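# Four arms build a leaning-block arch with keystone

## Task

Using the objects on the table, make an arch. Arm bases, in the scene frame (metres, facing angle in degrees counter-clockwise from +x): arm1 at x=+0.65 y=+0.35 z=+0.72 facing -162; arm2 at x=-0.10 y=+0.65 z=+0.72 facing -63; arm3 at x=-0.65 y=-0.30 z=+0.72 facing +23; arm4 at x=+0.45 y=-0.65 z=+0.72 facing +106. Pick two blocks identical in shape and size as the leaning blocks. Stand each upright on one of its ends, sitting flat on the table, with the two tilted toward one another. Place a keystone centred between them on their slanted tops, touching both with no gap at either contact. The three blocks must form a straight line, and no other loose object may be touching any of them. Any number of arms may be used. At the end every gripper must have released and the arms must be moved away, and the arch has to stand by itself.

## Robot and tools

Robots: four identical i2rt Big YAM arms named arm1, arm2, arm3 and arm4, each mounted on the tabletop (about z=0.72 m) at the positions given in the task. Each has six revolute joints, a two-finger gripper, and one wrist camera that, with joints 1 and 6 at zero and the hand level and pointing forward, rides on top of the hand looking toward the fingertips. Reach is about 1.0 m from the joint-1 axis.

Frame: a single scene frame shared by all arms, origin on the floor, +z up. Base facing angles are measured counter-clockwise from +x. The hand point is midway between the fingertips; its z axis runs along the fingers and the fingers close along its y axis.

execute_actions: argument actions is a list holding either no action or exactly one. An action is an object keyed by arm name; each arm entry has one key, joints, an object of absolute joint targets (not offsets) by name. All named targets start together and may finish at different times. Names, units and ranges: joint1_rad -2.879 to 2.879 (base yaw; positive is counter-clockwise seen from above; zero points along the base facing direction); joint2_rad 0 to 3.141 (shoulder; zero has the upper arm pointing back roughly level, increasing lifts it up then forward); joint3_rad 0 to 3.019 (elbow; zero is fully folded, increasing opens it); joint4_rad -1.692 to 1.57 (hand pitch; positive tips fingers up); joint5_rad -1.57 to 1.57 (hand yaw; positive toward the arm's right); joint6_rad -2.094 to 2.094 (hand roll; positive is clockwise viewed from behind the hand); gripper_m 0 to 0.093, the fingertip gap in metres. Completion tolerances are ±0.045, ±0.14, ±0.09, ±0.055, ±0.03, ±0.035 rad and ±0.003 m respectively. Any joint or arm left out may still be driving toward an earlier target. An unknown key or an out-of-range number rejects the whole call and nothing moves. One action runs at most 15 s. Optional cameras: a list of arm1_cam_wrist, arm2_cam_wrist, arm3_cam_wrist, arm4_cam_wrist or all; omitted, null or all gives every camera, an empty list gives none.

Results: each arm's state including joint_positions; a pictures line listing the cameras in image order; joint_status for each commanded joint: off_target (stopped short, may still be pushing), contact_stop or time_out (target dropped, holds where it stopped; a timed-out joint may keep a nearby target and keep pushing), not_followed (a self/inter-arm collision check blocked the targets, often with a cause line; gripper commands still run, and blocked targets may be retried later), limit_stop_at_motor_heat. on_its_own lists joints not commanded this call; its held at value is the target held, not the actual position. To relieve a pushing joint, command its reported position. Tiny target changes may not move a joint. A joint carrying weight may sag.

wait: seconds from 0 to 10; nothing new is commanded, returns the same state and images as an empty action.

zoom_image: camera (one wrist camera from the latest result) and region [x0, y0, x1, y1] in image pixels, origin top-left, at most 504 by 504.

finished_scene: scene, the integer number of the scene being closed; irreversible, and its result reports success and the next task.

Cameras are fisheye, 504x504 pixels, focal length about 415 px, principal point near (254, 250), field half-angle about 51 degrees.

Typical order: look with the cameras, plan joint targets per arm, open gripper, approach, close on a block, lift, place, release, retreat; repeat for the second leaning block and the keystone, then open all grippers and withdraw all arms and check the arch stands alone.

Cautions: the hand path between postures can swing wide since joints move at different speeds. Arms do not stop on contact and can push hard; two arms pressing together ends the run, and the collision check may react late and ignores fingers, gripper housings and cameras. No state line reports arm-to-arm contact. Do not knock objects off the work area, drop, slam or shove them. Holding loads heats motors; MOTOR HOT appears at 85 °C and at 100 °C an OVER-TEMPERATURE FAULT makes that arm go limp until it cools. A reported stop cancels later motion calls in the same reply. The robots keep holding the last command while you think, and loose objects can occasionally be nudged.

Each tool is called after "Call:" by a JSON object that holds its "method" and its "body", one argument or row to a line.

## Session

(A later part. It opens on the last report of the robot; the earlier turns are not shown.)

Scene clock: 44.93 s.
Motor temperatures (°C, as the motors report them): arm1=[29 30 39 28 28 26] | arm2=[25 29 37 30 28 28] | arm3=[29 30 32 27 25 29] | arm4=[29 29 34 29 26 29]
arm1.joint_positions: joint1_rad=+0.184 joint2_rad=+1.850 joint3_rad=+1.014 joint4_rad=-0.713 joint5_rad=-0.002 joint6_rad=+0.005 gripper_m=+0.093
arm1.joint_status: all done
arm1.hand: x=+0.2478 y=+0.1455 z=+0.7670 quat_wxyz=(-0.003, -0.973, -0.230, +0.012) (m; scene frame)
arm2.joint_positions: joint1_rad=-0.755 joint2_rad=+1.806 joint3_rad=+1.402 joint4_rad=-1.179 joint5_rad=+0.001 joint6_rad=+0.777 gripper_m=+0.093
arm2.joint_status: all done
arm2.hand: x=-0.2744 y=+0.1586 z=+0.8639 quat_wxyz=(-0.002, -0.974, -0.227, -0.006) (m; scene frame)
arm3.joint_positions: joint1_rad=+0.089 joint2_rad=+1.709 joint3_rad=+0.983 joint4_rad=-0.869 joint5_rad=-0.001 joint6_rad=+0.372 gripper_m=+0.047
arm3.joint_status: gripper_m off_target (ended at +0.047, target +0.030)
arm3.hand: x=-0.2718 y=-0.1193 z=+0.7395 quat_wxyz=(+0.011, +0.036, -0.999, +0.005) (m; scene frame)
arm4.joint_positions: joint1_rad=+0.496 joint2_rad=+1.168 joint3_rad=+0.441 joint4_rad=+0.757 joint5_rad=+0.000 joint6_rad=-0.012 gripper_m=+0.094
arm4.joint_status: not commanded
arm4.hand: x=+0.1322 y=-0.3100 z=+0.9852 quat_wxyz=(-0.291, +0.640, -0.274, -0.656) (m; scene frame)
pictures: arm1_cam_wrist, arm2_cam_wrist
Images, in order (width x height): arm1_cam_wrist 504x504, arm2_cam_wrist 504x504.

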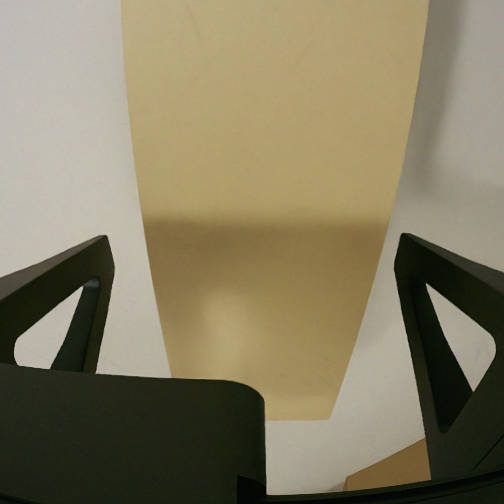

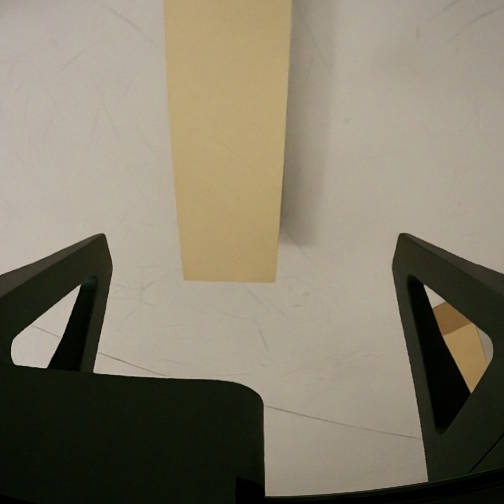

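Call:
{"method": "execute_actions", "body": {
  "actions": [
    {"arm3":{"joints":{"joint2_rad":1.54,"joint3_rad":1.16,"joint4_rad":-1.16}},"arm1":{"joints":{"joint1_rad":0.172,"joint2_rad":1.86,"joint3_rad":1.19,"joint4_rad":-0.87}},"arm2":{"joints":{"joint2_rad":1.895,"joint3_rad":1.36,"joint4_rad":-1.02}}}
  ],
  "cameras": ["arm1_cam_wrist","arm2_cam_wrist"]
}}

Call:
{"method": "execute_actions", "body": {
  "actions": [
    {"arm3":{"joints":{"joint1_rad":-0.85,"joint6_rad":0}},"arm1":{"joints":{"joint2_rad":1.94,"joint3_rad":1.14,"joint4_rad":-0.75}}}
  ],
  "cameras": ["arm1_cam_wrist","arm3_cam_wrist"]
}}

Scene clock: 46.50 s.
Motor temperatures (°C, as the motors report them): arm1=[29 30 39 28 28 26] | arm2=[25 29 37 30 28 28] | arm3=[29 30 32 27 25 29] | arm4=[29 29 34 29 26 29]
arm1.joint_positions: joint1_rad=+0.182 joint2_rad=+1.850 joint3_rad=+1.168 joint4_rad=-0.859 joint5_rad=-0.002 joint6_rad=+0.005 gripper_m=+0.093
arm1.joint_status: all done
arm1.hand: x=+0.2097 y=+0.1272 z=+0.8097 quat_wxyz=(-0.004, -0.973, -0.229, +0.016) (m; scene frame)
arm2.joint_positions: joint1_rad=-0.755 joint2_rad=+1.904 joint3_rad=+1.353 joint4_rad=-1.032 joint5_rad=+0.001 joint6_rad=+0.776 gripper_m=+0.093
arm2.joint_status: all done
arm2.hand: x=-0.2765 y=+0.1501 z=+0.7973 quat_wxyz=(-0.002, -0.974, -0.227, -0.006) (m; scene frame)
arm3.joint_positions: joint1_rad=+0.089 joint2_rad=+1.552 joint3_rad=+1.131 joint4_rad=-1.152 joint5_rad=-0.001 joint6_rad=+0.372 gripper_m=+0.047
arm3.joint_status: all done
arm3.hand: x=-0.2629 y=-0.1150 z=+0.8510 quat_wxyz=(+0.001, +0.036, -0.999, +0.000) (m; scene frame)
arm4.joint_positions: joint1_rad=+0.496 joint2_rad=+1.168 joint3_rad=+0.441 joint4_rad=+0.757 joint5_rad=+0.000 joint6_rad=-0.012 gripper_m=+0.094
arm4.joint_status: not commanded
arm4.hand: x=+0.1322 y=-0.3100 z=+0.9852 quat_wxyz=(-0.291, +0.640, -0.274, -0.656) (m; scene frame)
pictures: arm1_cam_wrist, arm2_cam_wrist
Images, in order (width x height): arm1_cam_wrist 504x504, arm2_cam_wrist 504x504.

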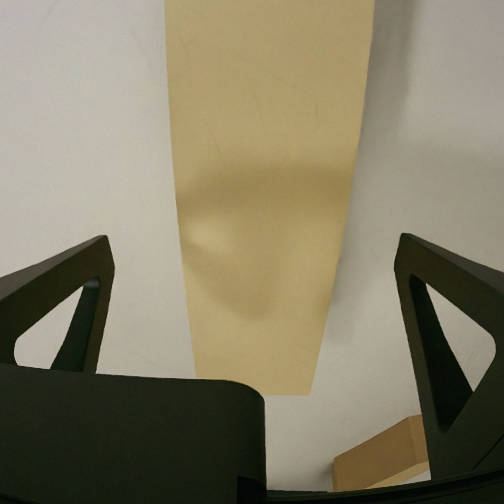

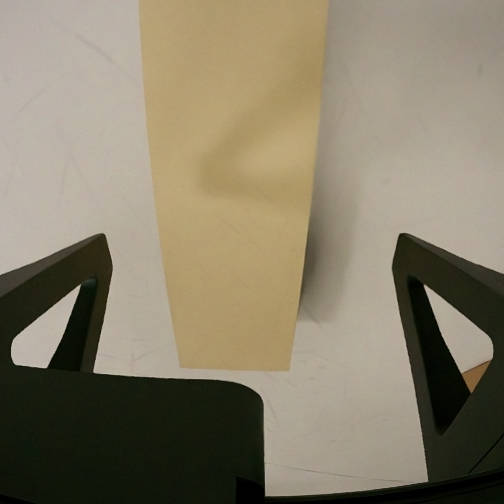

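Scene clock: 48.00 s.
Motor temperatures (°C, as the motors report them): arm1=[29 30 38 28 28 26] | arm2=[25 29 37 30 28 28] | arm3=[29 30 33 27 25 29] | arm4=[29 29 34 29 26 29]
arm1.joint_positions: joint1_rad=+0.182 joint2_rad=+1.939 joint3_rad=+1.133 joint4_rad=-0.762 joint5_rad=-0.002 joint6_rad=+0.005 gripper_m=+0.093
arm1.joint_status: all done
arm1.hand: x=+0.2170 y=+0.1309 z=+0.7586 quat_wxyz=(-0.001, -0.973, -0.229, +0.003) (m; scene frame)
arm2.joint_positions: joint1_rad=-0.755 joint2_rad=+1.904 joint3_rad=+1.353 joint4_rad=-1.032 joint5_rad=+0.001 joint6_rad=+0.776 gripper_m=+0.093
arm2.joint_status: not commanded
arm2.hand: x=-0.2765 y=+0.1501 z=+0.7973 quat_wxyz=(-0.002, -0.974, -0.227, -0.006) (m; scene frame)
arm3.joint_positions: joint1_rad=-0.851 joint2_rad=+1.552 joint3_rad=+1.131 joint4_rad=-1.152 joint5_rad=+0.002 joint6_rad=+0.008 gripper_m=+0.047
arm3.joint_status: all done
arm3.hand: x=-0.2732 y=-0.5051 z=+0.8512 quat_wxyz=(+0.001, -0.249, -0.969, +0.001) (m; scene frame)
arm4.joint_positions: joint1_rad=+0.496 joint2_rad=+1.168 joint3_rad=+0.441 joint4_rad=+0.757 joint5_rad=+0.000 joint6_rad=-0.012 gripper_m=+0.094
arm4.joint_status: not commanded
arm4.hand: x=+0.1322 y=-0.3100 z=+0.9852 quat_wxyz=(-0.291, +0.640, -0.274, -0.656) (m; scene frame)
pictures: arm1_cam_wrist, arm3_cam_wrist
Images, in order (width x height): arm1_cam_wrist 504x504, arm3_cam_wrist 504x504.

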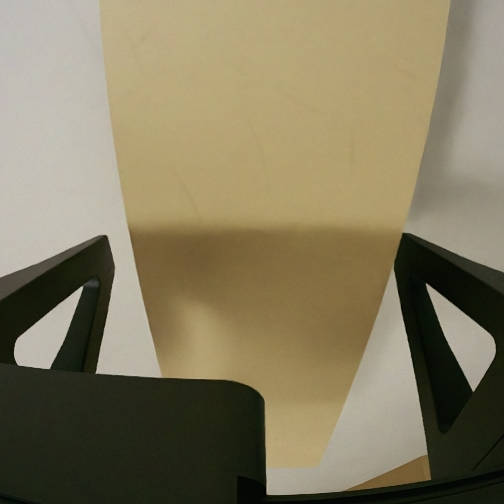

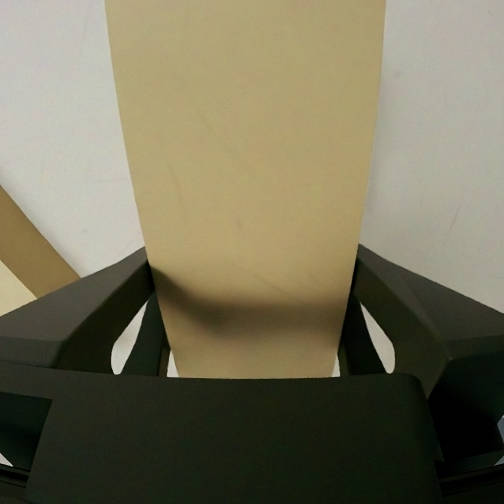

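Call:
{"method": "execute_actions", "body": {
  "actions": [
    {"arm3":{"joints":{"joint2_rad":1.69,"joint3_rad":1.0,"joint4_rad":-0.86}},"arm1":{"joints":{"joint2_rad":1.958,"joint3_rad":1.135,"joint4_rad":-0.74}},"arm2":{"joints":{"joint1_rad":-0.728,"joint6_rad":0.81}}}
  ],
  "cameras": ["arm2_cam_wrist"]
}}

Call:
{"method": "execute_actions", "body": {
  "actions": [
    {"arm3":{"joints":{"gripper_m":0.093}},"arm1":{"joints":{"gripper_m":0.04}},"arm2":{"joints":{"joint2_rad":1.955,"joint3_rad":1.325,"joint4_rad":-0.925}}}
  ]
}}

Scene clock: 49.37 s.
Motor temperatures (°C, as the motors report them): arm1=[29 30 38 28 28 26] | arm2=[25 30 37 30 28 28] | arm3=[29 30 32 27 25 29] | arm4=[29 29 34 29 26 29]
arm1.joint_positions: joint1_rad=+0.182 joint2_rad=+1.939 joint3_rad=+1.133 joint4_rad=-0.753 joint5_rad=-0.002 joint6_rad=+0.005 gripper_m=+0.093
arm1.joint_status: all done
arm1.hand: x=+0.2149 y=+0.1299 z=+0.7586 quat_wxyz=(-0.002, -0.973, -0.229, +0.008) (m; scene frame)
arm2.joint_positions: joint1_rad=-0.731 joint2_rad=+1.904 joint3_rad=+1.353 joint4_rad=-1.032 joint5_rad=+0.001 joint6_rad=+0.799 gripper_m=+0.093
arm2.joint_status: all done
arm2.hand: x=-0.2644 y=+0.1460 z=+0.7974 quat_wxyz=(-0.001, -0.974, -0.228, -0.006) (m; scene frame)
arm3.joint_positions: joint1_rad=-0.851 joint2_rad=+1.706 joint3_rad=+0.985 joint4_rad=-0.886 joint5_rad=+0.001 joint6_rad=+0.003 gripper_m=+0.047
arm3.joint_status: all done
arm3.hand: x=-0.2844 y=-0.4990 z=+0.7413 quat_wxyz=(+0.018, -0.246, -0.969, -0.004) (m; scene frame)
arm4.joint_positions: joint1_rad=+0.496 joint2_rad=+1.168 joint3_rad=+0.441 joint4_rad=+0.757 joint5_rad=+0.000 joint6_rad=-0.012 gripper_m=+0.094
arm4.joint_status: not commanded
arm4.hand: x=+0.1322 y=-0.3100 z=+0.9852 quat_wxyz=(-0.291, +0.640, -0.274, -0.656) (m; scene frame)
pictures: arm2_cam_wrist
Images, in order (width x height): arm2_cam_wrist 504x504.

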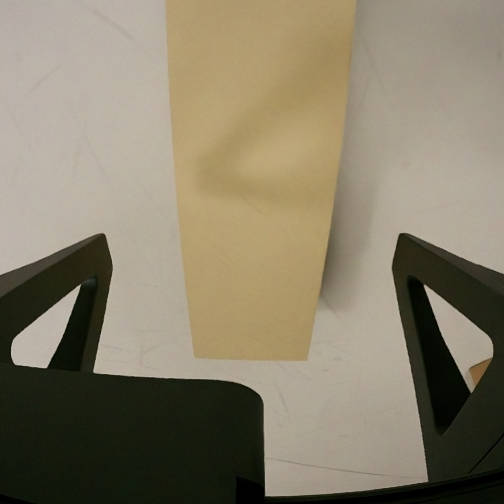

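Scene clock: 50.27 s.
Motor temperatures (°C, as the motors report them): arm1=[29 30 37 28 28 26] | arm2=[25 30 36 30 28 28] | arm3=[29 30 32 27 25 29] | arm4=[29 29 34 29 26 29]
arm1.joint_positions: joint1_rad=+0.182 joint2_rad=+1.939 joint3_rad=+1.133 joint4_rad=-0.751 joint5_rad=-0.001 joint6_rad=+0.004 gripper_m=+0.059
arm1.joint_status: gripper_m off_target (ended at +0.059, target +0.040)
arm1.hand: x=+0.2143 y=+0.1302 z=+0.7584 quat_wxyz=(-0.002, -0.973, -0.229, +0.009) (m; scene frame)
arm2.joint_positions: joint1_rad=-0.731 joint2_rad=+1.954 joint3_rad=+1.323 joint4_rad=-0.938 joint5_rad=+0.001 joint6_rad=+0.799 gripper_m=+0.093
arm2.joint_status: all done
arm2.hand: x=-0.2650 y=+0.1426 z=+0.7626 quat_wxyz=(-0.008, -0.974, -0.228, -0.002) (m; scene frame)
arm3.joint_positions: joint1_rad=-0.851 joint2_rad=+1.706 joint3_rad=+0.985 joint4_rad=-0.871 joint5_rad=+0.001 joint6_rad=+0.003 gripper_m=+0.093
arm3.joint_status: all done
arm3.hand: x=-0.2812 y=-0.5008 z=+0.7412 quat_wxyz=(+0.011, -0.246, -0.969, -0.002) (m; scene frame)
arm4.joint_positions: joint1_rad=+0.496 joint2_rad=+1.168 joint3_rad=+0.441 joint4_rad=+0.757 joint5_rad=+0.000 joint6_rad=-0.012 gripper_m=+0.094
arm4.joint_status: not commanded
arm4.hand: x=+0.1322 y=-0.3100 z=+0.9852 quat_wxyz=(-0.291, +0.640, -0.274, -0.656) (m; scene frame)
pictures: arm1_cam_wrist, arm2_cam_wrist, arm3_cam_wrist, arm4_cam_wrist
Images, in order (width x height): arm1_cam_wrist 504x504, arm2_cam_wrist 504x504, arm3_cam_wrist 504x504, arm4_cam_wrist 504x504.

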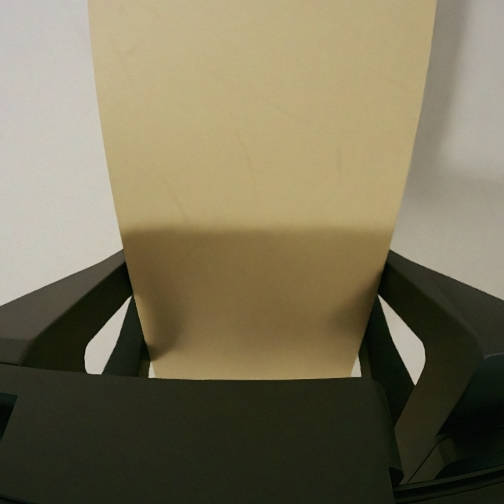

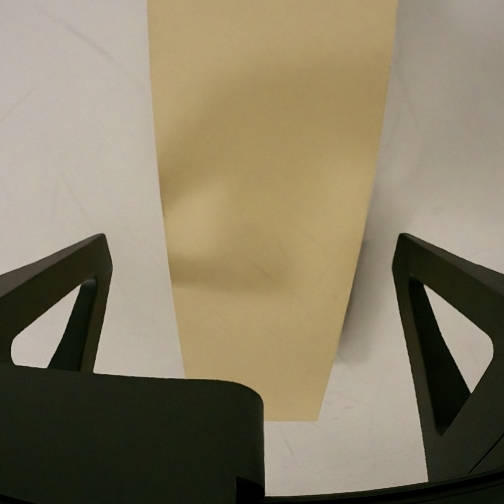

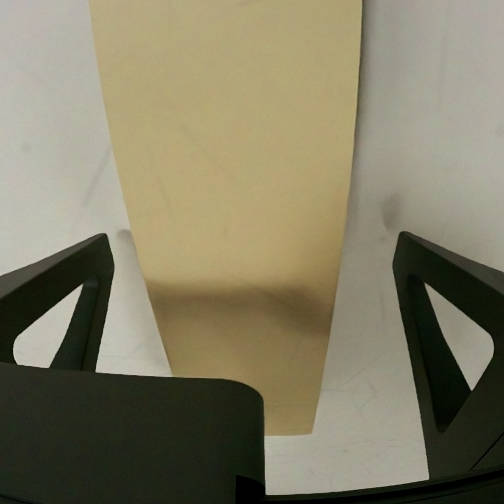

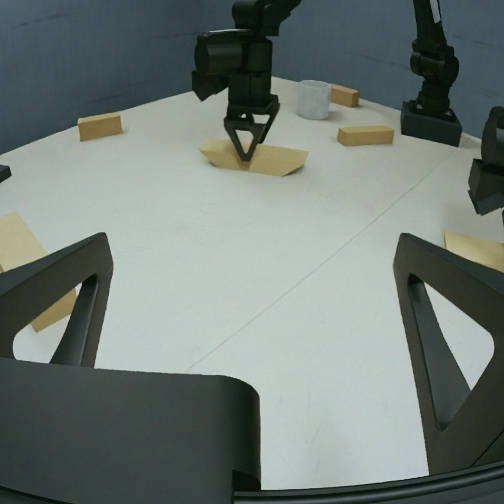

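Call:
{"method": "execute_actions", "body": {
  "actions": [
    {"arm3":{"joints":{"joint2_rad":1.49,"joint3_rad":1.10,"joint4_rad":-1.14}},"arm1":{"joints":{"joint2_rad":1.7,"joint3_rad":1.22,"joint4_rad":-1.05}},"arm2":{"joints":{"joint2_rad":1.975,"joint3_rad":1.325,"joint4_rad":-0.905}}}
  ],
  "cameras": []
}}

Call:
{"method": "execute_actions", "body": {
  "actions": [
    {"arm3":{"joints":{"joint1_rad":-0.361}},"arm1":{"joints":{"joint2_rad":1.5,"joint3_rad":1.0,"joint4_rad":0.0}},"arm2":{"joints":{"gripper_m":0.04}}}
  ],
  "cameras": ["arm3_cam_wrist","arm2_cam_wrist"]
}}

Scene clock: 51.73 s.
Motor temperatures (°C, as the motors report them): arm1=[29 31 37 28 28 26] | arm2=[25 30 36 30 28 28] | arm3=[29 30 33 27 25 29] | arm4=[29 29 34 29 26 29]
arm1.joint_positions: joint1_rad=+0.182 joint2_rad=+1.708 joint3_rad=+1.182 joint4_rad=-1.039 joint5_rad=-0.001 joint6_rad=+0.004 gripper_m=+0.059
arm1.joint_status: all done
arm1.hand: x=+0.2299 y=+0.1378 z=+0.8790 quat_wxyz=(-0.001, -0.973, -0.229, +0.004) (m; scene frame)
arm2.joint_positions: joint1_rad=-0.731 joint2_rad=+1.962 joint3_rad=+1.323 joint4_rad=-0.918 joint5_rad=+0.001 joint6_rad=+0.799 gripper_m=+0.093
arm2.joint_status: all done
arm2.hand: x=-0.2661 y=+0.1392 z=+0.7584 quat_wxyz=(-0.013, -0.974, -0.228, +0.001) (m; scene frame)
arm3.joint_positions: joint1_rad=-0.851 joint2_rad=+1.491 joint3_rad=+1.072 joint4_rad=-1.131 joint5_rad=+0.001 joint6_rad=+0.003 gripper_m=+0.093
arm3.joint_status: all done
arm3.hand: x=-0.2884 y=-0.4968 z=+0.8551 quat_wxyz=(-0.010, -0.246, -0.969, +0.003) (m; scene frame)
arm4.joint_positions: joint1_rad=+0.496 joint2_rad=+1.168 joint3_rad=+0.441 joint4_rad=+0.757 joint5_rad=+0.000 joint6_rad=-0.012 gripper_m=+0.094
arm4.joint_status: not commanded
arm4.hand: x=+0.1322 y=-0.3100 z=+0.9852 quat_wxyz=(-0.291, +0.640, -0.274, -0.656) (m; scene frame)
pictures: none
No camera images: the call's "cameras" was empty. Leave "cameras" out to get every camera's image.

Scene clock: 53.27 s.
Motor temperatures (°C, as the motors report them): arm1=[29 31 37 28 28 26] | arm2=[25 30 36 30 28 28] | arm3=[29 30 33 27 25 29] | arm4=[29 29 34 29 26 29]
arm1.joint_positions: joint1_rad=+0.182 joint2_rad=+1.540 joint3_rad=+0.977 joint4_rad=-0.043 joint5_rad=-0.001 joint6_rad=+0.004 gripper_m=+0.059
arm1.joint_status: all done
arm1.hand: x=+0.1138 y=+0.0792 z=+0.9880 quat_wxyz=(-0.108, -0.861, -0.203, +0.453) (m; scene frame)
arm2.joint_positions: joint1_rad=-0.731 joint2_rad=+1.962 joint3_rad=+1.323 joint4_rad=-0.917 joint5_rad=+0.002 joint6_rad=+0.801 gripper_m=+0.058
arm2.joint_status: gripper_m off_target (ended at +0.058, target +0.040)
arm2.hand: x=-0.2664 y=+0.1391 z=+0.7581 quat_wxyz=(-0.013, -0.974, -0.227, +0.002) (m; scene frame)
arm3.joint_positions: joint1_rad=-0.356 joint2_rad=+1.491 joint3_rad=+1.072 joint4_rad=-1.131 joint5_rad=-0.001 joint6_rad=+0.003 gripper_m=+0.093
arm3.joint_status: all done
arm3.hand: x=-0.2385 y=-0.3004 z=+0.8550 quat_wxyz=(-0.010, -0.002, -1.000, +0.000) (m; scene frame)
arm4.joint_positions: joint1_rad=+0.496 joint2_rad=+1.168 joint3_rad=+0.441 joint4_rad=+0.757 joint5_rad=+0.000 joint6_rad=-0.012 gripper_m=+0.094
arm4.joint_status: not commanded
arm4.hand: x=+0.1322 y=-0.3100 z=+0.9852 quat_wxyz=(-0.291, +0.640, -0.274, -0.656) (m; scene frame)
pictures: arm2_cam_wrist, arm3_cam_wrist
Images, in order (width x height): arm2_cam_wrist 504x504, arm3_cam_wrist 504x504.

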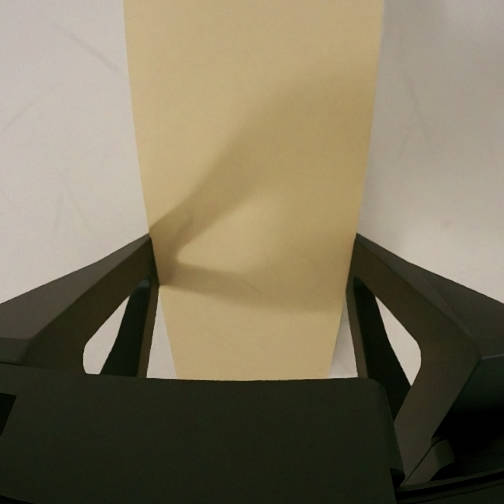

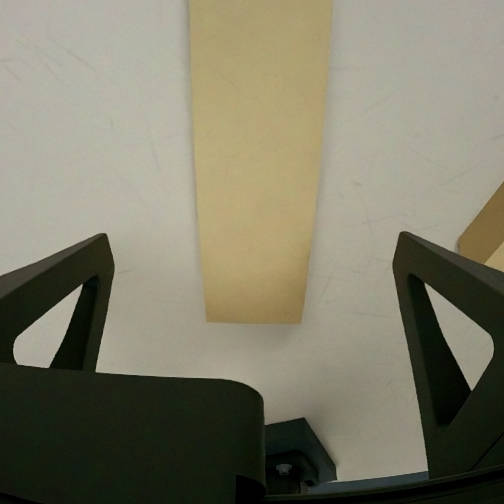

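Call:
{"method": "execute_actions", "body": {
  "actions": [
    {"arm3":{"joints":{"joint2_rad":1.655,"joint3_rad":0.945,"joint4_rad":-0.835}},"arm1":{"joints":{"joint2_rad":1.55,"joint3_rad":0.85,"joint4_rad":0.45}},"arm2":{"joints":{"gripper_m":0.08,"joint2_rad":2.0,"joint3_rad":1.31,"joint4_rad":-0.87}}}
  ],
  "cameras": ["arm3_cam_wrist","arm2_cam_wrist"]
}}

Call:
{"method": "execute_actions", "body": {
  "actions": [
    {"arm3":{"joints":{"gripper_m":0.04}},"arm2":{"joints":{"gripper_m":0.04}}}
  ]
}}

Scene clock: 54.63 s.
Motor temperatures (°C, as the motors report them): arm1=[29 31 37 28 28 26] | arm2=[25 30 36 29 28 28] | arm3=[29 30 33 27 25 29] | arm4=[29 29 34 29 26 29]
arm1.joint_positions: joint1_rad=+0.182 joint2_rad=+1.576 joint3_rad=+0.815 joint4_rad=+0.403 joint5_rad=-0.001 joint6_rad=+0.004 gripper_m=+0.059
arm1.joint_status: all done
arm1.hand: x=+0.1177 y=+0.0811 z=+0.9802 quat_wxyz=(-0.133, -0.799, -0.189, +0.556) (m; scene frame)
arm2.joint_positions: joint1_rad=-0.731 joint2_rad=+1.993 joint3_rad=+1.310 joint4_rad=-0.882 joint5_rad=+0.002 joint6_rad=+0.801 gripper_m=+0.080
arm2.joint_status: all done
arm2.hand: x=-0.2654 y=+0.1415 z=+0.7382 quat_wxyz=(-0.009, -0.974, -0.227, -0.001) (m; scene frame)
arm3.joint_positions: joint1_rad=-0.356 joint2_rad=+1.669 joint3_rad=+0.926 joint4_rad=-0.846 joint5_rad=+0.001 joint6_rad=+0.005 gripper_m=+0.093
arm3.joint_status: all done
arm3.hand: x=-0.2484 y=-0.3008 z=+0.7394 quat_wxyz=(+0.009, -0.002, -1.000, +0.001) (m; scene frame)
arm4.joint_positions: joint1_rad=+0.496 joint2_rad=+1.168 joint3_rad=+0.441 joint4_rad=+0.757 joint5_rad=+0.000 joint6_rad=-0.012 gripper_m=+0.094
arm4.joint_status: not commanded
arm4.hand: x=+0.1322 y=-0.3100 z=+0.9852 quat_wxyz=(-0.291, +0.640, -0.274, -0.656) (m; scene frame)
pictures: arm2_cam_wrist, arm3_cam_wrist
Images, in order (width x height): arm2_cam_wrist 504x504, arm3_cam_wrist 504x504.

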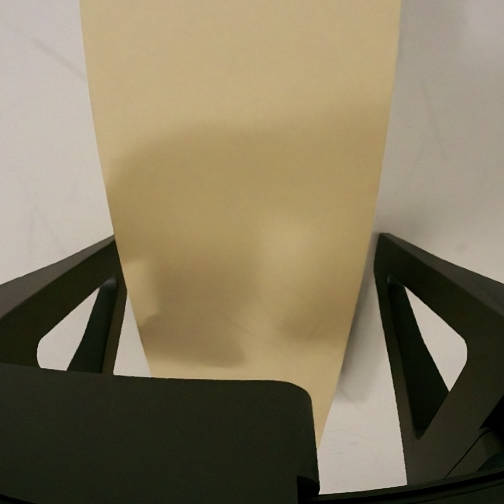

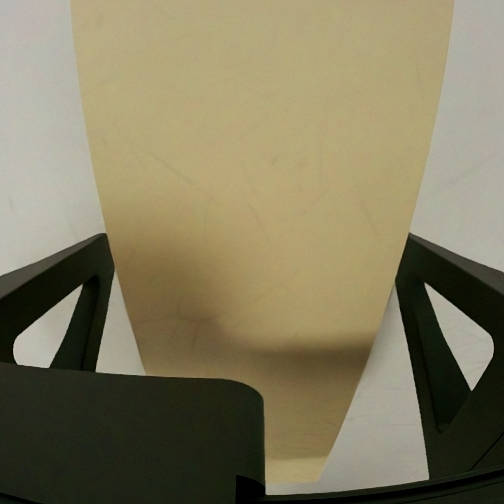

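Scene clock: 55.23 s.
Motor temperatures (°C, as the motors report them): arm1=[29 31 37 28 28 26] | arm2=[25 30 35 29 28 28] | arm3=[29 30 33 27 25 29] | arm4=[29 29 34 29 26 29]
arm1.joint_positions: joint1_rad=+0.182 joint2_rad=+1.576 joint3_rad=+0.815 joint4_rad=+0.403 joint5_rad=-0.001 joint6_rad=+0.004 gripper_m=+0.059
arm1.joint_status: not commanded
arm1.hand: x=+0.1177 y=+0.0811 z=+0.9802 quat_wxyz=(-0.133, -0.799, -0.189, +0.556) (m; scene frame)
arm2.joint_positions: joint1_rad=-0.731 joint2_rad=+1.993 joint3_rad=+1.310 joint4_rad=-0.881 joint5_rad=+0.001 joint6_rad=+0.802 gripper_m=+0.059
arm2.joint_status: gripper_m off_target (ended at +0.059, target +0.040)
arm2.hand: x=-0.2652 y=+0.1410 z=+0.7382 quat_wxyz=(-0.010, -0.974, -0.226, -0.001) (m; scene frame)
arm3.joint_positions: joint1_rad=-0.356 joint2_rad=+1.669 joint3_rad=+0.926 joint4_rad=-0.844 joint5_rad=+0.001 joint6_rad=+0.005 gripper_m=+0.059
arm3.joint_status: gripper_m off_target (ended at +0.059, target +0.040)
arm3.hand: x=-0.2480 y=-0.3008 z=+0.7394 quat_wxyz=(+0.008, -0.002, -1.000, +0.001) (m; scene frame)
arm4.joint_positions: joint1_rad=+0.496 joint2_rad=+1.168 joint3_rad=+0.441 joint4_rad=+0.757 joint5_rad=+0.000 joint6_rad=-0.012 gripper_m=+0.094
arm4.joint_status: not commanded
arm4.hand: x=+0.1322 y=-0.3100 z=+0.9852 quat_wxyz=(-0.291, +0.640, -0.274, -0.656) (m; scene frame)
pictures: arm1_cam_wrist, arm2_cam_wrist, arm3_cam_wrist, arm4_cam_wrist
Images, in order (width x height): arm1_cam_wrist 504x504, arm2_cam_wrist 504x504, arm3_cam_wrist 504x504, arm4_cam_wrist 504x504.

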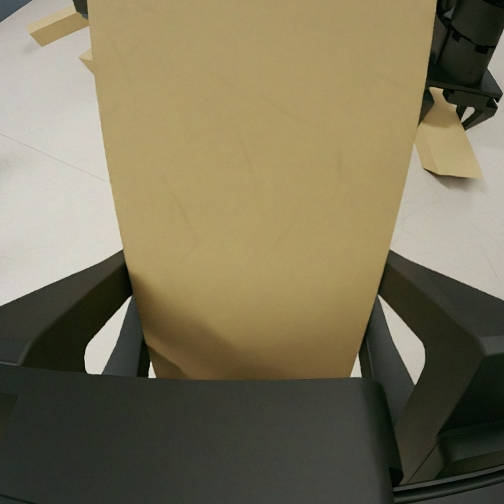

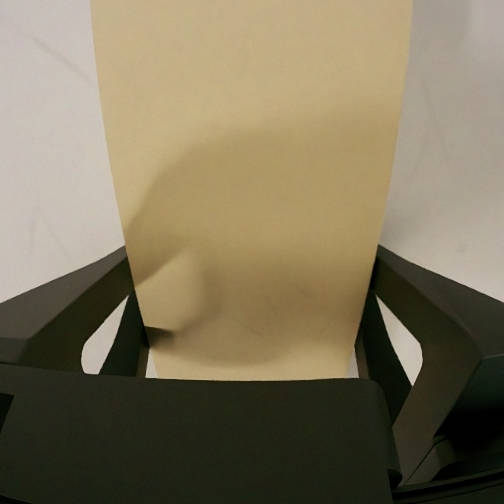

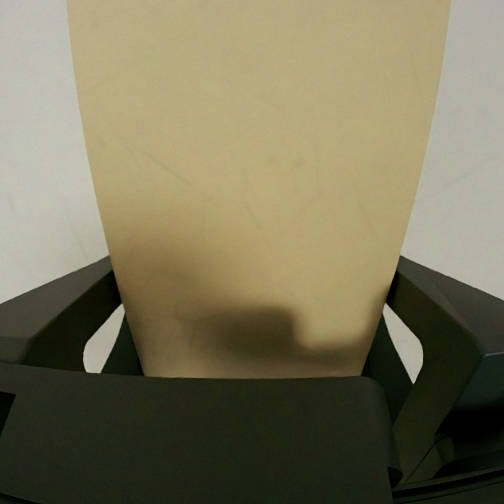

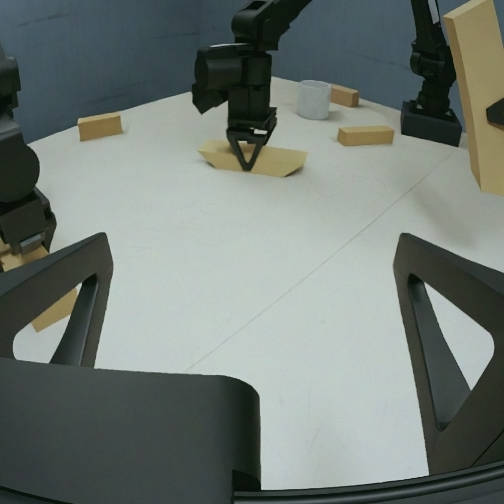

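Call:
{"method": "execute_actions", "body": {
  "actions": [
    {"arm3":{"joints":{"joint2_rad":1.45,"joint3_rad":1.08,"joint4_rad":-1.15}},"arm2":{"joints":{"joint2_rad":1.72,"joint3_rad":1.45,"joint4_rad":-1.29}},"arm4":{"joints":{"joint1_rad":0.44,"joint2_rad":1.0,"joint3_rad":0.3,"joint4_rad":0.95}}}
  ],
  "cameras": []
}}

Call:
{"method": "execute_actions", "body": {
  "actions": [
    {"arm3":{"joints":{"joint1_rad":0.105,"joint2_rad":1.3,"joint3_rad":0.62,"joint4_rad":0.4}},"arm2":{"joints":{"joint1_rad":-0.356,"joint2_rad":1.50,"joint3_rad":1.56,"joint4_rad":-1.6,"joint6_rad":1.176}},"arm1":{"joints":{"joint1_rad":0.178,"joint2_rad":1.5,"joint3_rad":0.72,"joint4_rad":0.47}}}
  ]
}}

Scene clock: 57.03 s.
Motor temperatures (°C, as the motors report them): arm1=[29 31 37 28 28 26] | arm2=[25 30 35 29 28 28] | arm3=[29 30 33 27 25 29] | arm4=[29 29 34 29 26 29]
arm1.joint_positions: joint1_rad=+0.182 joint2_rad=+1.576 joint3_rad=+0.815 joint4_rad=+0.403 joint5_rad=-0.001 joint6_rad=+0.004 gripper_m=+0.059
arm1.joint_status: not commanded
arm1.hand: x=+0.1177 y=+0.0811 z=+0.9802 quat_wxyz=(-0.133, -0.799, -0.189, +0.556) (m; scene frame)
arm2.joint_positions: joint1_rad=-0.731 joint2_rad=+1.731 joint3_rad=+1.424 joint4_rad=-1.280 joint5_rad=+0.001 joint6_rad=+0.802 gripper_m=+0.059
arm2.joint_status: all done
arm2.hand: x=-0.2584 y=+0.1690 z=+0.9093 quat_wxyz=(+0.000, -0.974, -0.226, -0.007) (m; scene frame)
arm3.joint_positions: joint1_rad=-0.356 joint2_rad=+1.467 joint3_rad=+1.044 joint4_rad=-1.142 joint5_rad=+0.001 joint6_rad=+0.005 gripper_m=+0.059
arm3.joint_status: all done
arm3.hand: x=-0.2521 y=-0.3007 z=+0.8541 quat_wxyz=(-0.003, -0.002, -1.000, +0.001) (m; scene frame)
arm4.joint_positions: joint1_rad=+0.445 joint2_rad=+0.991 joint3_rad=+0.304 joint4_rad=+0.936 joint5_rad=+0.000 joint6_rad=-0.012 gripper_m=+0.094
arm4.joint_status: all done
arm4.hand: x=+0.1901 y=-0.3417 z=+1.0293 quat_wxyz=(-0.338, +0.558, -0.256, -0.713) (m; scene frame)
pictures: none
No camera images: the call's "cameras" was empty. Leave "cameras" out to get every camera's image.

Scene clock: 58.83 s.
Motor temperatures (°C, as the motors report them): arm1=[29 31 37 28 28 26] | arm2=[25 30 36 29 28 28] | arm3=[29 30 33 27 25 29] | arm4=[29 29 33 29 26 29]
arm1.joint_positions: joint1_rad=+0.182 joint2_rad=+1.545 joint3_rad=+0.690 joint4_rad=+0.431 joint5_rad=-0.001 joint6_rad=+0.004 gripper_m=+0.059
arm1.joint_status: all done
arm1.hand: x=+0.1567 y=+0.1009 z=+0.9422 quat_wxyz=(-0.126, -0.817, -0.193, +0.529) (m; scene frame)
arm2.joint_positions: joint1_rad=-0.356 joint2_rad=+1.509 joint3_rad=+1.526 joint4_rad=-1.592 joint5_rad=-0.002 joint6_rad=+1.164 gripper_m=+0.059
arm2.joint_status: all done
arm2.hand: x=-0.0748 y=+0.2092 z=+1.0520 quat_wxyz=(-0.006, -0.973, -0.232, -0.004) (m; scene frame)
arm3.joint_positions: joint1_rad=+0.101 joint2_rad=+1.324 joint3_rad=+0.583 joint4_rad=+0.357 joint5_rad=-0.002 joint6_rad=+0.004 gripper_m=+0.059
arm3.joint_status: all done
arm3.hand: x=-0.1985 y=-0.0773 z=+0.9067 quat_wxyz=(-0.544, +0.187, -0.808, -0.128) (m; scene frame)
arm4.joint_positions: joint1_rad=+0.445 joint2_rad=+0.991 joint3_rad=+0.304 joint4_rad=+0.936 joint5_rad=+0.000 joint6_rad=-0.012 gripper_m=+0.094
arm4.joint_status: not commanded
arm4.hand: x=+0.1901 y=-0.3417 z=+1.0293 quat_wxyz=(-0.338, +0.558, -0.256, -0.713) (m; scene frame)
pictures: arm1_cam_wrist, arm2_cam_wrist, arm3_cam_wrist, arm4_cam_wrist
Images, in order (width x height): arm1_cam_wrist 504x504, arm2_cam_wrist 504x504, arm3_cam_wrist 504x504, arm4_cam_wrist 504x504.

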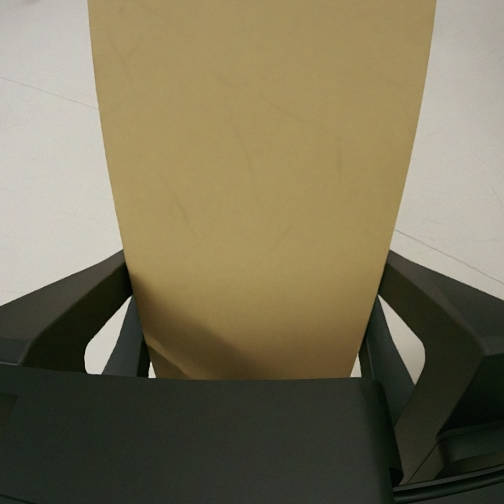

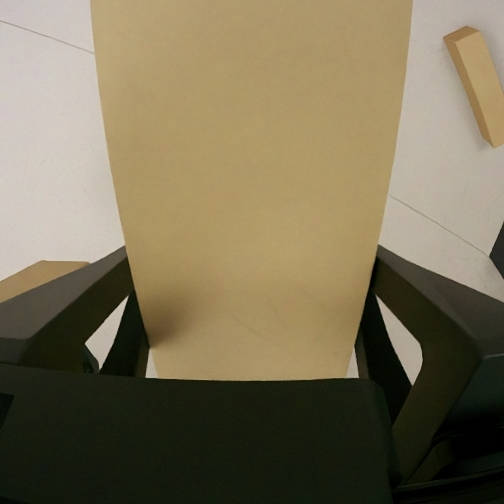

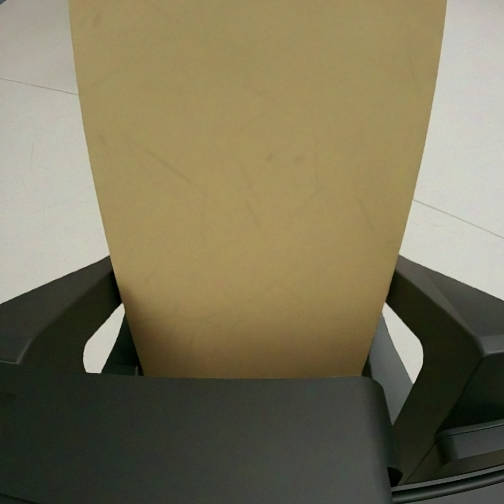

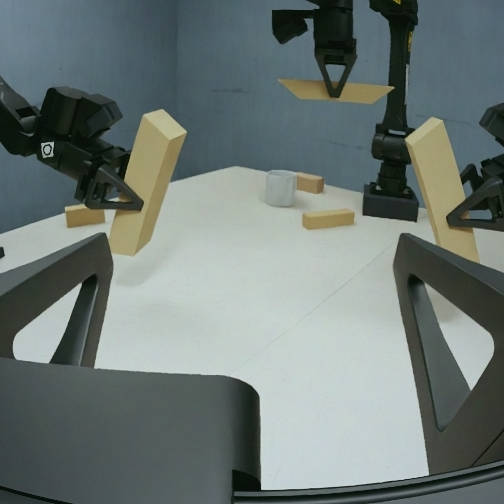

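Call:
{"method": "zoom_image", "body": {
  "camera": "arm4_cam_wrist",
  "region": [260,55,410,125]
}}

Call:
{"method": "zoom_image", "body": {
  "camera": "arm4_cam_wrist",
  "region": [60,95,240,275]
}}

Region (260, 55, 410, 125) of arm4_cam_wrist's 504x504 image, scaled by 3.360, with more detail than that image has; it fills the top 235 rows of this view, and the rest is white.

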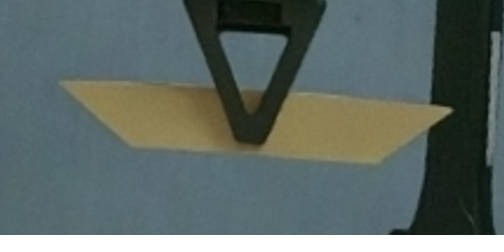

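Region (60, 95, 240, 275) of arm4_cam_wrist's 504x504 image, scaled by 2.800, with more detail than that image has.

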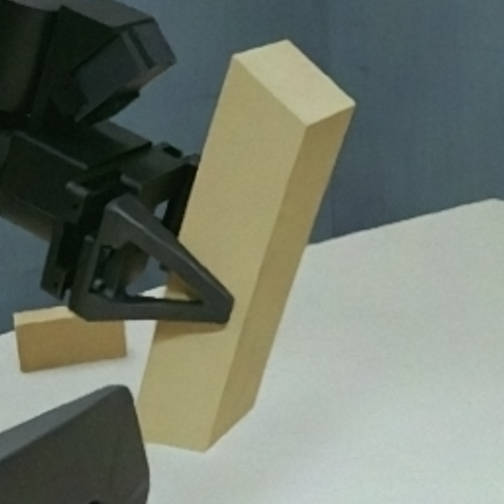

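Call:
{"method": "execute_actions", "body": {
  "actions": [
    {"arm3":{"joints":{"joint1_rad":0.108,"joint2_rad":1.45,"joint3_rad":0.60,"joint4_rad":0.70}},"arm1":{"joints":{"joint1_rad":0.175,"joint2_rad":1.8,"joint3_rad":0.95,"joint4_rad":0.72}},"arm4":{"joints":{"joint1_rad":0.44,"joint2_rad":1.166,"joint3_rad":0.415,"joint4_rad":0.8}}}
  ],
  "cameras": []
}}

Call:
{"method": "execute_actions", "body": {
  "actions": [
    {"arm3":{"joints":{"joint2_rad":1.615,"joint3_rad":0.61,"joint4_rad":0.71}},"arm1":{"joints":{"joint2_rad":2.01,"joint3_rad":1.01,"joint4_rad":0.74}}}
  ],
  "cameras": ["arm4_cam_wrist","arm2_cam_wrist"]
}}

Scene clock: 60.80 s.
Motor temperatures (°C, as the motors report them): arm1=[29 31 37 28 28 26] | arm2=[25 30 36 29 28 28] | arm3=[29 30 33 27 25 29] | arm4=[29 29 34 29 26 29]
arm1.joint_positions: joint1_rad=+0.182 joint2_rad=+1.823 joint3_rad=+0.908 joint4_rad=+0.674 joint5_rad=-0.001 joint6_rad=+0.004 gripper_m=+0.059
arm1.joint_status: all done
arm1.hand: x=+0.0684 y=+0.0564 z=+0.9397 quat_wxyz=(-0.144, -0.765, -0.181, +0.601) (m; scene frame)
arm2.joint_positions: joint1_rad=-0.356 joint2_rad=+1.509 joint3_rad=+1.526 joint4_rad=-1.592 joint5_rad=-0.002 joint6_rad=+1.164 gripper_m=+0.059
arm2.joint_status: not commanded
arm2.hand: x=-0.0748 y=+0.2092 z=+1.0520 quat_wxyz=(-0.006, -0.973, -0.232, -0.004) (m; scene frame)
arm3.joint_positions: joint1_rad=+0.101 joint2_rad=+1.484 joint3_rad=+0.575 joint4_rad=+0.657 joint5_rad=-0.002 joint6_rad=+0.004 gripper_m=+0.059
arm3.joint_status: all done
arm3.hand: x=-0.1764 y=-0.0665 z=+0.8933 quat_wxyz=(-0.596, +0.178, -0.770, -0.140) (m; scene frame)
arm4.joint_positions: joint1_rad=+0.445 joint2_rad=+1.169 joint3_rad=+0.377 joint4_rad=+0.807 joint5_rad=+0.000 joint6_rad=-0.012 gripper_m=+0.094
arm4.joint_status: all done
arm4.hand: x=+0.1608 y=-0.3066 z=+0.9639 quat_wxyz=(-0.305, +0.638, -0.292, -0.644) (m; scene frame)
pictures: none
No camera images: the call's "cameras" was empty. Leave "cameras" out to get every camera's image.

Scene clock: 62.00 s.
Motor temperatures (°C, as the motors report them): arm1=[29 31 37 28 28 26] | arm2=[25 30 36 29 28 28] | arm3=[29 30 33 27 25 29] | arm4=[29 29 34 29 26 29]
arm1.joint_positions: joint1_rad=+0.181 joint2_rad=+2.043 joint3_rad=+0.977 joint4_rad=+0.713 joint5_rad=-0.002 joint6_rad=+0.001 gripper_m=+0.059
arm1.joint_status: all done
arm1.hand: x=+0.0533 y=+0.0492 z=+0.8386 quat_wxyz=(-0.133, -0.797, -0.190, +0.558) (m; scene frame)
arm2.joint_positions: joint1_rad=-0.356 joint2_rad=+1.509 joint3_rad=+1.526 joint4_rad=-1.592 joint5_rad=-0.002 joint6_rad=+1.164 gripper_m=+0.059
arm2.joint_status: not commanded
arm2.hand: x=-0.0748 y=+0.2092 z=+1.0520 quat_wxyz=(-0.006, -0.973, -0.232, -0.004) (m; scene frame)
arm3.joint_positions: joint1_rad=+0.101 joint2_rad=+1.651 joint3_rad=+0.577 joint4_rad=+0.681 joint5_rad=-0.001 joint6_rad=+0.002 gripper_m=+0.059
arm3.joint_status: all done
arm3.hand: x=-0.1772 y=-0.0667 z=+0.8145 quat_wxyz=(-0.540, +0.188, -0.810, -0.127) (m; scene frame)
arm4.joint_positions: joint1_rad=+0.445 joint2_rad=+1.169 joint3_rad=+0.377 joint4_rad=+0.807 joint5_rad=+0.000 joint6_rad=-0.012 gripper_m=+0.094
arm4.joint_status: not commanded
arm4.hand: x=+0.1608 y=-0.3066 z=+0.9639 quat_wxyz=(-0.305, +0.638, -0.292, -0.644) (m; scene frame)
pictures: arm2_cam_wrist, arm4_cam_wrist
Images, in order (width x height): arm2_cam_wrist 504x504, arm4_cam_wrist 504x504.

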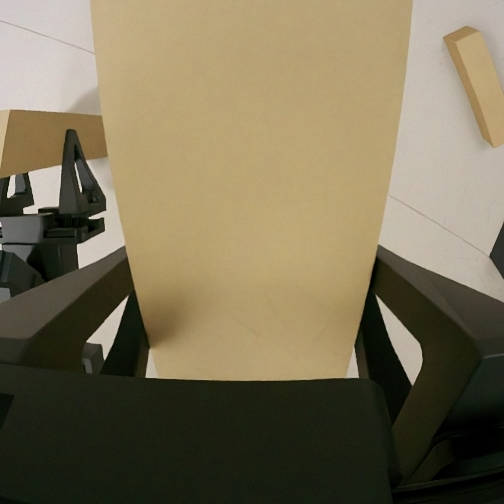

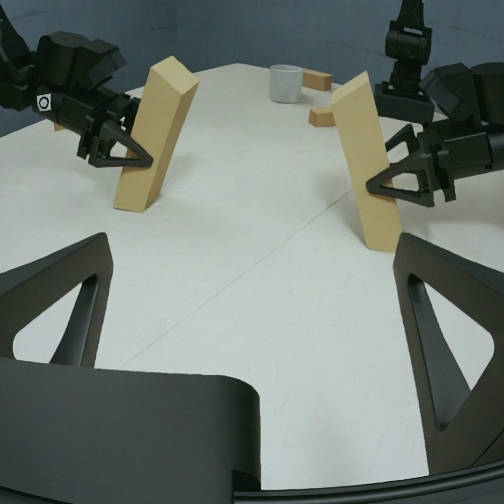

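Call:
{"method": "execute_actions", "body": {
  "actions": [
    {"arm3":{"joints":{"joint2_rad":1.70,"joint3_rad":0.68,"joint4_rad":0.75}},"arm1":{"joints":{"joint2_rad":2.06,"joint3_rad":1.09,"joint4_rad":0.73}},"arm4":{"joints":{"joint2_rad":1.3,"joint3_rad":0.42,"joint4_rad":1.0}}}
  ],
  "cameras": ["arm4_cam_wrist"]
}}

Scene clock: 63.30 s.
Motor temperatures (°C, as the motors report them): arm1=[29 31 37 28 28 26] | arm2=[25 30 36 29 28 28] | arm3=[29 30 33 27 25 29] | arm4=[29 29 34 29 26 29]
arm1.joint_positions: joint1_rad=+0.181 joint2_rad=+2.071 joint3_rad=+1.040 joint4_rad=+0.713 joint5_rad=-0.002 joint6_rad=+0.001 gripper_m=+0.059
arm1.joint_status: all done
arm1.hand: x=+0.0327 y=+0.0388 z=+0.8468 quat_wxyz=(-0.136, -0.787, -0.187, +0.572) (m; scene frame)
arm2.joint_positions: joint1_rad=-0.356 joint2_rad=+1.509 joint3_rad=+1.526 joint4_rad=-1.592 joint5_rad=-0.002 joint6_rad=+1.164 gripper_m=+0.059
arm2.joint_status: not commanded
arm2.hand: x=-0.0748 y=+0.2092 z=+1.0520 quat_wxyz=(-0.006, -0.973, -0.232, -0.004) (m; scene frame)
arm3.joint_positions: joint1_rad=+0.101 joint2_rad=+1.714 joint3_rad=+0.636 joint4_rad=+0.714 joint5_rad=-0.001 joint6_rad=+0.001 gripper_m=+0.059
arm3.joint_status: all done
arm3.hand: x=-0.1550 y=-0.0559 z=+0.8138 quat_wxyz=(-0.552, +0.186, -0.802, -0.129) (m; scene frame)
arm4.joint_positions: joint1_rad=+0.445 joint2_rad=+1.302 joint3_rad=+0.381 joint4_rad=+0.985 joint5_rad=+0.000 joint6_rad=-0.012 gripper_m=+0.094
arm4.joint_status: all done
arm4.hand: x=+0.1525 y=-0.2968 z=+0.9521 quat_wxyz=(-0.313, +0.621, -0.285, -0.659) (m; scene frame)
pictures: arm4_cam_wrist
Images, in order (width x height): arm4_cam_wrist 504x504.

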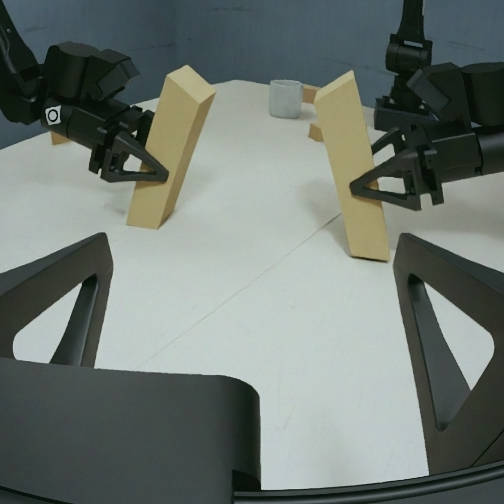

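Call:
{"method": "execute_actions", "body": {
  "actions": [
    {"arm3":{"joints":{"joint2_rad":1.745,"joint4_rad":0.78}},"arm1":{"joints":{"joint2_rad":2.10,"joint4_rad":0.74}},"arm2":{"joints":{"joint2_rad":1.85,"joint3_rad":2.05,"joint4_rad":-1.69}}}
  ],
  "cameras": ["arm4_cam_wrist","arm2_cam_wrist"]
}}

Call:
{"method": "zoom_image", "body": {
  "camera": "arm4_cam_wrist",
  "region": [100,40,420,290]
}}

Scene clock: 64.80 s.
Motor temperatures (°C, as the motors report them): arm1=[29 31 37 28 28 26] | arm2=[25 30 36 29 28 28] | arm3=[29 30 33 27 25 29] | arm4=[29 29 34 29 26 29]
arm1.joint_positions: joint1_rad=+0.181 joint2_rad=+2.087 joint3_rad=+1.044 joint4_rad=+0.717 joint5_rad=-0.001 joint6_rad=+0.000 gripper_m=+0.059
arm1.joint_status: all done
arm1.hand: x=+0.0326 y=+0.0388 z=+0.8386 quat_wxyz=(-0.135, -0.789, -0.188, +0.569) (m; scene frame)
arm2.joint_positions: joint1_rad=-0.356 joint2_rad=+1.875 joint3_rad=+1.993 joint4_rad=-1.683 joint5_rad=-0.002 joint6_rad=+1.166 gripper_m=+0.059
arm2.joint_status: all done
arm2.hand: x=-0.0664 y=+0.0757 z=+1.0504 quat_wxyz=(-0.010, -0.973, -0.232, -0.003) (m; scene frame)
arm3.joint_positions: joint1_rad=+0.101 joint2_rad=+1.733 joint3_rad=+0.636 joint4_rad=+0.756 joint5_rad=+0.000 joint6_rad=-0.001 gripper_m=+0.059
arm3.joint_status: all done
arm3.hand: x=-0.1527 y=-0.0549 z=+0.8133 quat_wxyz=(-0.562, +0.186, -0.796, -0.130) (m; scene frame)
arm4.joint_positions: joint1_rad=+0.445 joint2_rad=+1.302 joint3_rad=+0.381 joint4_rad=+0.985 joint5_rad=+0.000 joint6_rad=-0.012 gripper_m=+0.094
arm4.joint_status: not commanded
arm4.hand: x=+0.1525 y=-0.2968 z=+0.9521 quat_wxyz=(-0.313, +0.621, -0.285, -0.659) (m; scene frame)
pictures: arm2_cam_wrist, arm4_cam_wrist
Images, in order (width x height): arm2_cam_wrist 504x504, arm4_cam_wrist 504x504.

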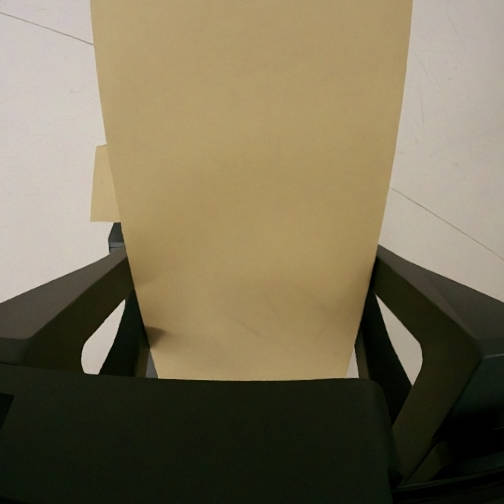

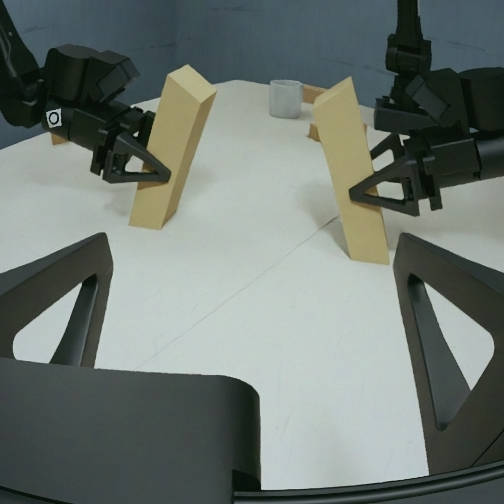

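Region (100, 40, 420, 290) of arm4_cam_wrist's 504x504 image, scaled by 1.575, with more detail than that image has; it fills the top 394 rows of this view, and the rest is white.

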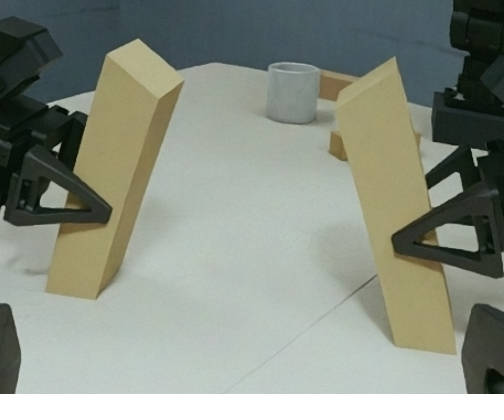

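Call:
{"method": "execute_actions", "body": {
  "actions": [
    {"arm2":{"joints":{"joint2_rad":2.0,"joint3_rad":2.22,"joint4_rad":-1.69}},"arm1":{"joints":{"joint2_rad":2.115,"joint4_rad":0.75}}}
  ],
  "cameras": []
}}

Call:
{"method": "execute_actions", "body": {
  "actions": [
    {"arm2":{"joints":{"joint1_rad":-0.36,"joint2_rad":2.125,"joint3_rad":2.24,"joint4_rad":-1.62,"joint6_rad":1.185}}}
  ]
}}

Scene clock: 66.33 s.
Motor temperatures (°C, as the motors report them): arm1=[29 31 37 28 28 26] | arm2=[25 31 37 29 28 28] | arm3=[29 30 33 27 25 29] | arm4=[29 29 34 29 26 29]
arm1.joint_positions: joint1_rad=+0.181 joint2_rad=+2.089 joint3_rad=+1.044 joint4_rad=+0.721 joint5_rad=-0.001 joint6_rad=+0.000 gripper_m=+0.059
arm1.joint_status: all done
arm1.hand: x=+0.0325 y=+0.0388 z=+0.8383 quat_wxyz=(-0.135, -0.789, -0.188, +0.570) (m; scene frame)
arm2.joint_positions: joint1_rad=-0.356 joint2_rad=+2.020 joint3_rad=+2.160 joint4_rad=-1.686 joint5_rad=-0.002 joint6_rad=+1.166 gripper_m=+0.059
arm2.joint_status: all done
arm2.hand: x=-0.0631 y=+0.0248 z=+1.0304 quat_wxyz=(-0.019, -0.973, -0.232, -0.002) (m; scene frame)
arm3.joint_positions: joint1_rad=+0.101 joint2_rad=+1.733 joint3_rad=+0.636 joint4_rad=+0.756 joint5_rad=+0.000 joint6_rad=-0.001 gripper_m=+0.059
arm3.joint_status: not commanded
arm3.hand: x=-0.1527 y=-0.0549 z=+0.8133 quat_wxyz=(-0.562, +0.186, -0.796, -0.130) (m; scene frame)
arm4.joint_positions: joint1_rad=+0.445 joint2_rad=+1.302 joint3_rad=+0.381 joint4_rad=+0.985 joint5_rad=+0.000 joint6_rad=-0.012 gripper_m=+0.094
arm4.joint_status: not commanded
arm4.hand: x=+0.1525 y=-0.2968 z=+0.9521 quat_wxyz=(-0.313, +0.621, -0.285, -0.659) (m; scene frame)
pictures: none
No camera images: the call's "cameras" was empty. Leave "cameras" out to get every camera's image.

Scene clock: 67.37 s.
Motor temperatures (°C, as the motors report them): arm1=[29 31 37 28 28 26] | arm2=[25 31 37 29 28 28] | arm3=[29 30 33 27 25 29] | arm4=[29 29 34 29 26 29]
arm1.joint_positions: joint1_rad=+0.181 joint2_rad=+2.089 joint3_rad=+1.044 joint4_rad=+0.721 joint5_rad=-0.001 joint6_rad=+0.000 gripper_m=+0.059
arm1.joint_status: not commanded
arm1.hand: x=+0.0325 y=+0.0388 z=+0.8383 quat_wxyz=(-0.135, -0.789, -0.188, +0.570) (m; scene frame)
arm2.joint_positions: joint1_rad=-0.356 joint2_rad=+2.158 joint3_rad=+2.197 joint4_rad=-1.631 joint5_rad=-0.002 joint6_rad=+1.174 gripper_m=+0.059
arm2.joint_status: all done
arm2.hand: x=-0.0604 y=-0.0090 z=+0.9581 quat_wxyz=(+0.003, -0.974, -0.228, -0.006) (m; scene frame)
arm3.joint_positions: joint1_rad=+0.101 joint2_rad=+1.733 joint3_rad=+0.636 joint4_rad=+0.756 joint5_rad=+0.000 joint6_rad=-0.001 gripper_m=+0.059
arm3.joint_status: not commanded
arm3.hand: x=-0.1527 y=-0.0549 z=+0.8133 quat_wxyz=(-0.562, +0.186, -0.796, -0.130) (m; scene frame)
arm4.joint_positions: joint1_rad=+0.445 joint2_rad=+1.302 joint3_rad=+0.381 joint4_rad=+0.985 joint5_rad=+0.000 joint6_rad=-0.012 gripper_m=+0.094
arm4.joint_status: not commanded
arm4.hand: x=+0.1525 y=-0.2968 z=+0.9521 quat_wxyz=(-0.313, +0.621, -0.285, -0.659) (m; scene frame)
pictures: arm1_cam_wrist, arm2_cam_wrist, arm3_cam_wrist, arm4_cam_wrist
Images, in order (width x height): arm1_cam_wrist 504x504, arm2_cam_wrist 504x504, arm3_cam_wrist 504x504, arm4_cam_wrist 504x504.

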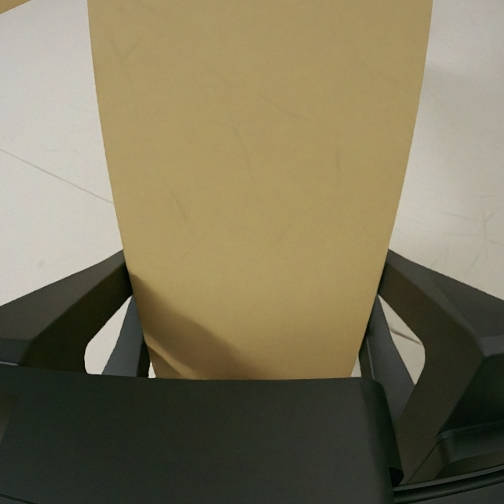

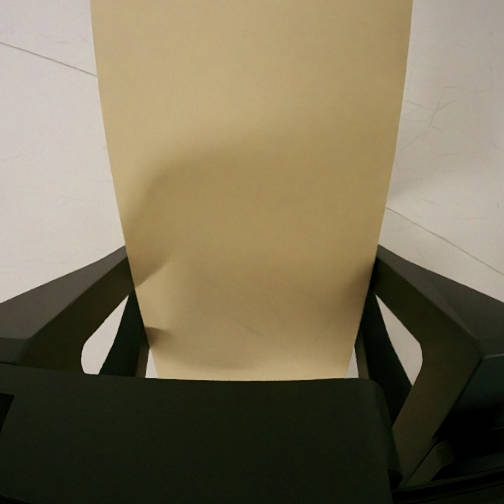

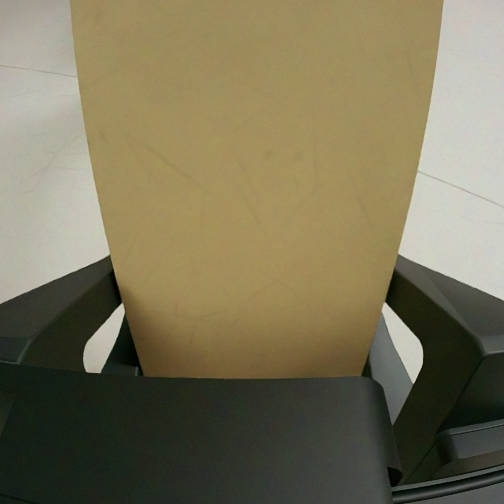

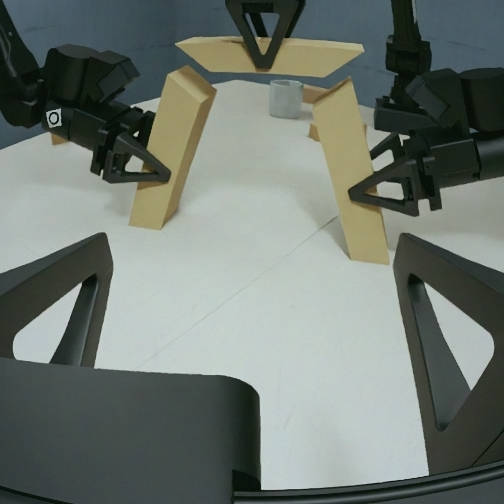

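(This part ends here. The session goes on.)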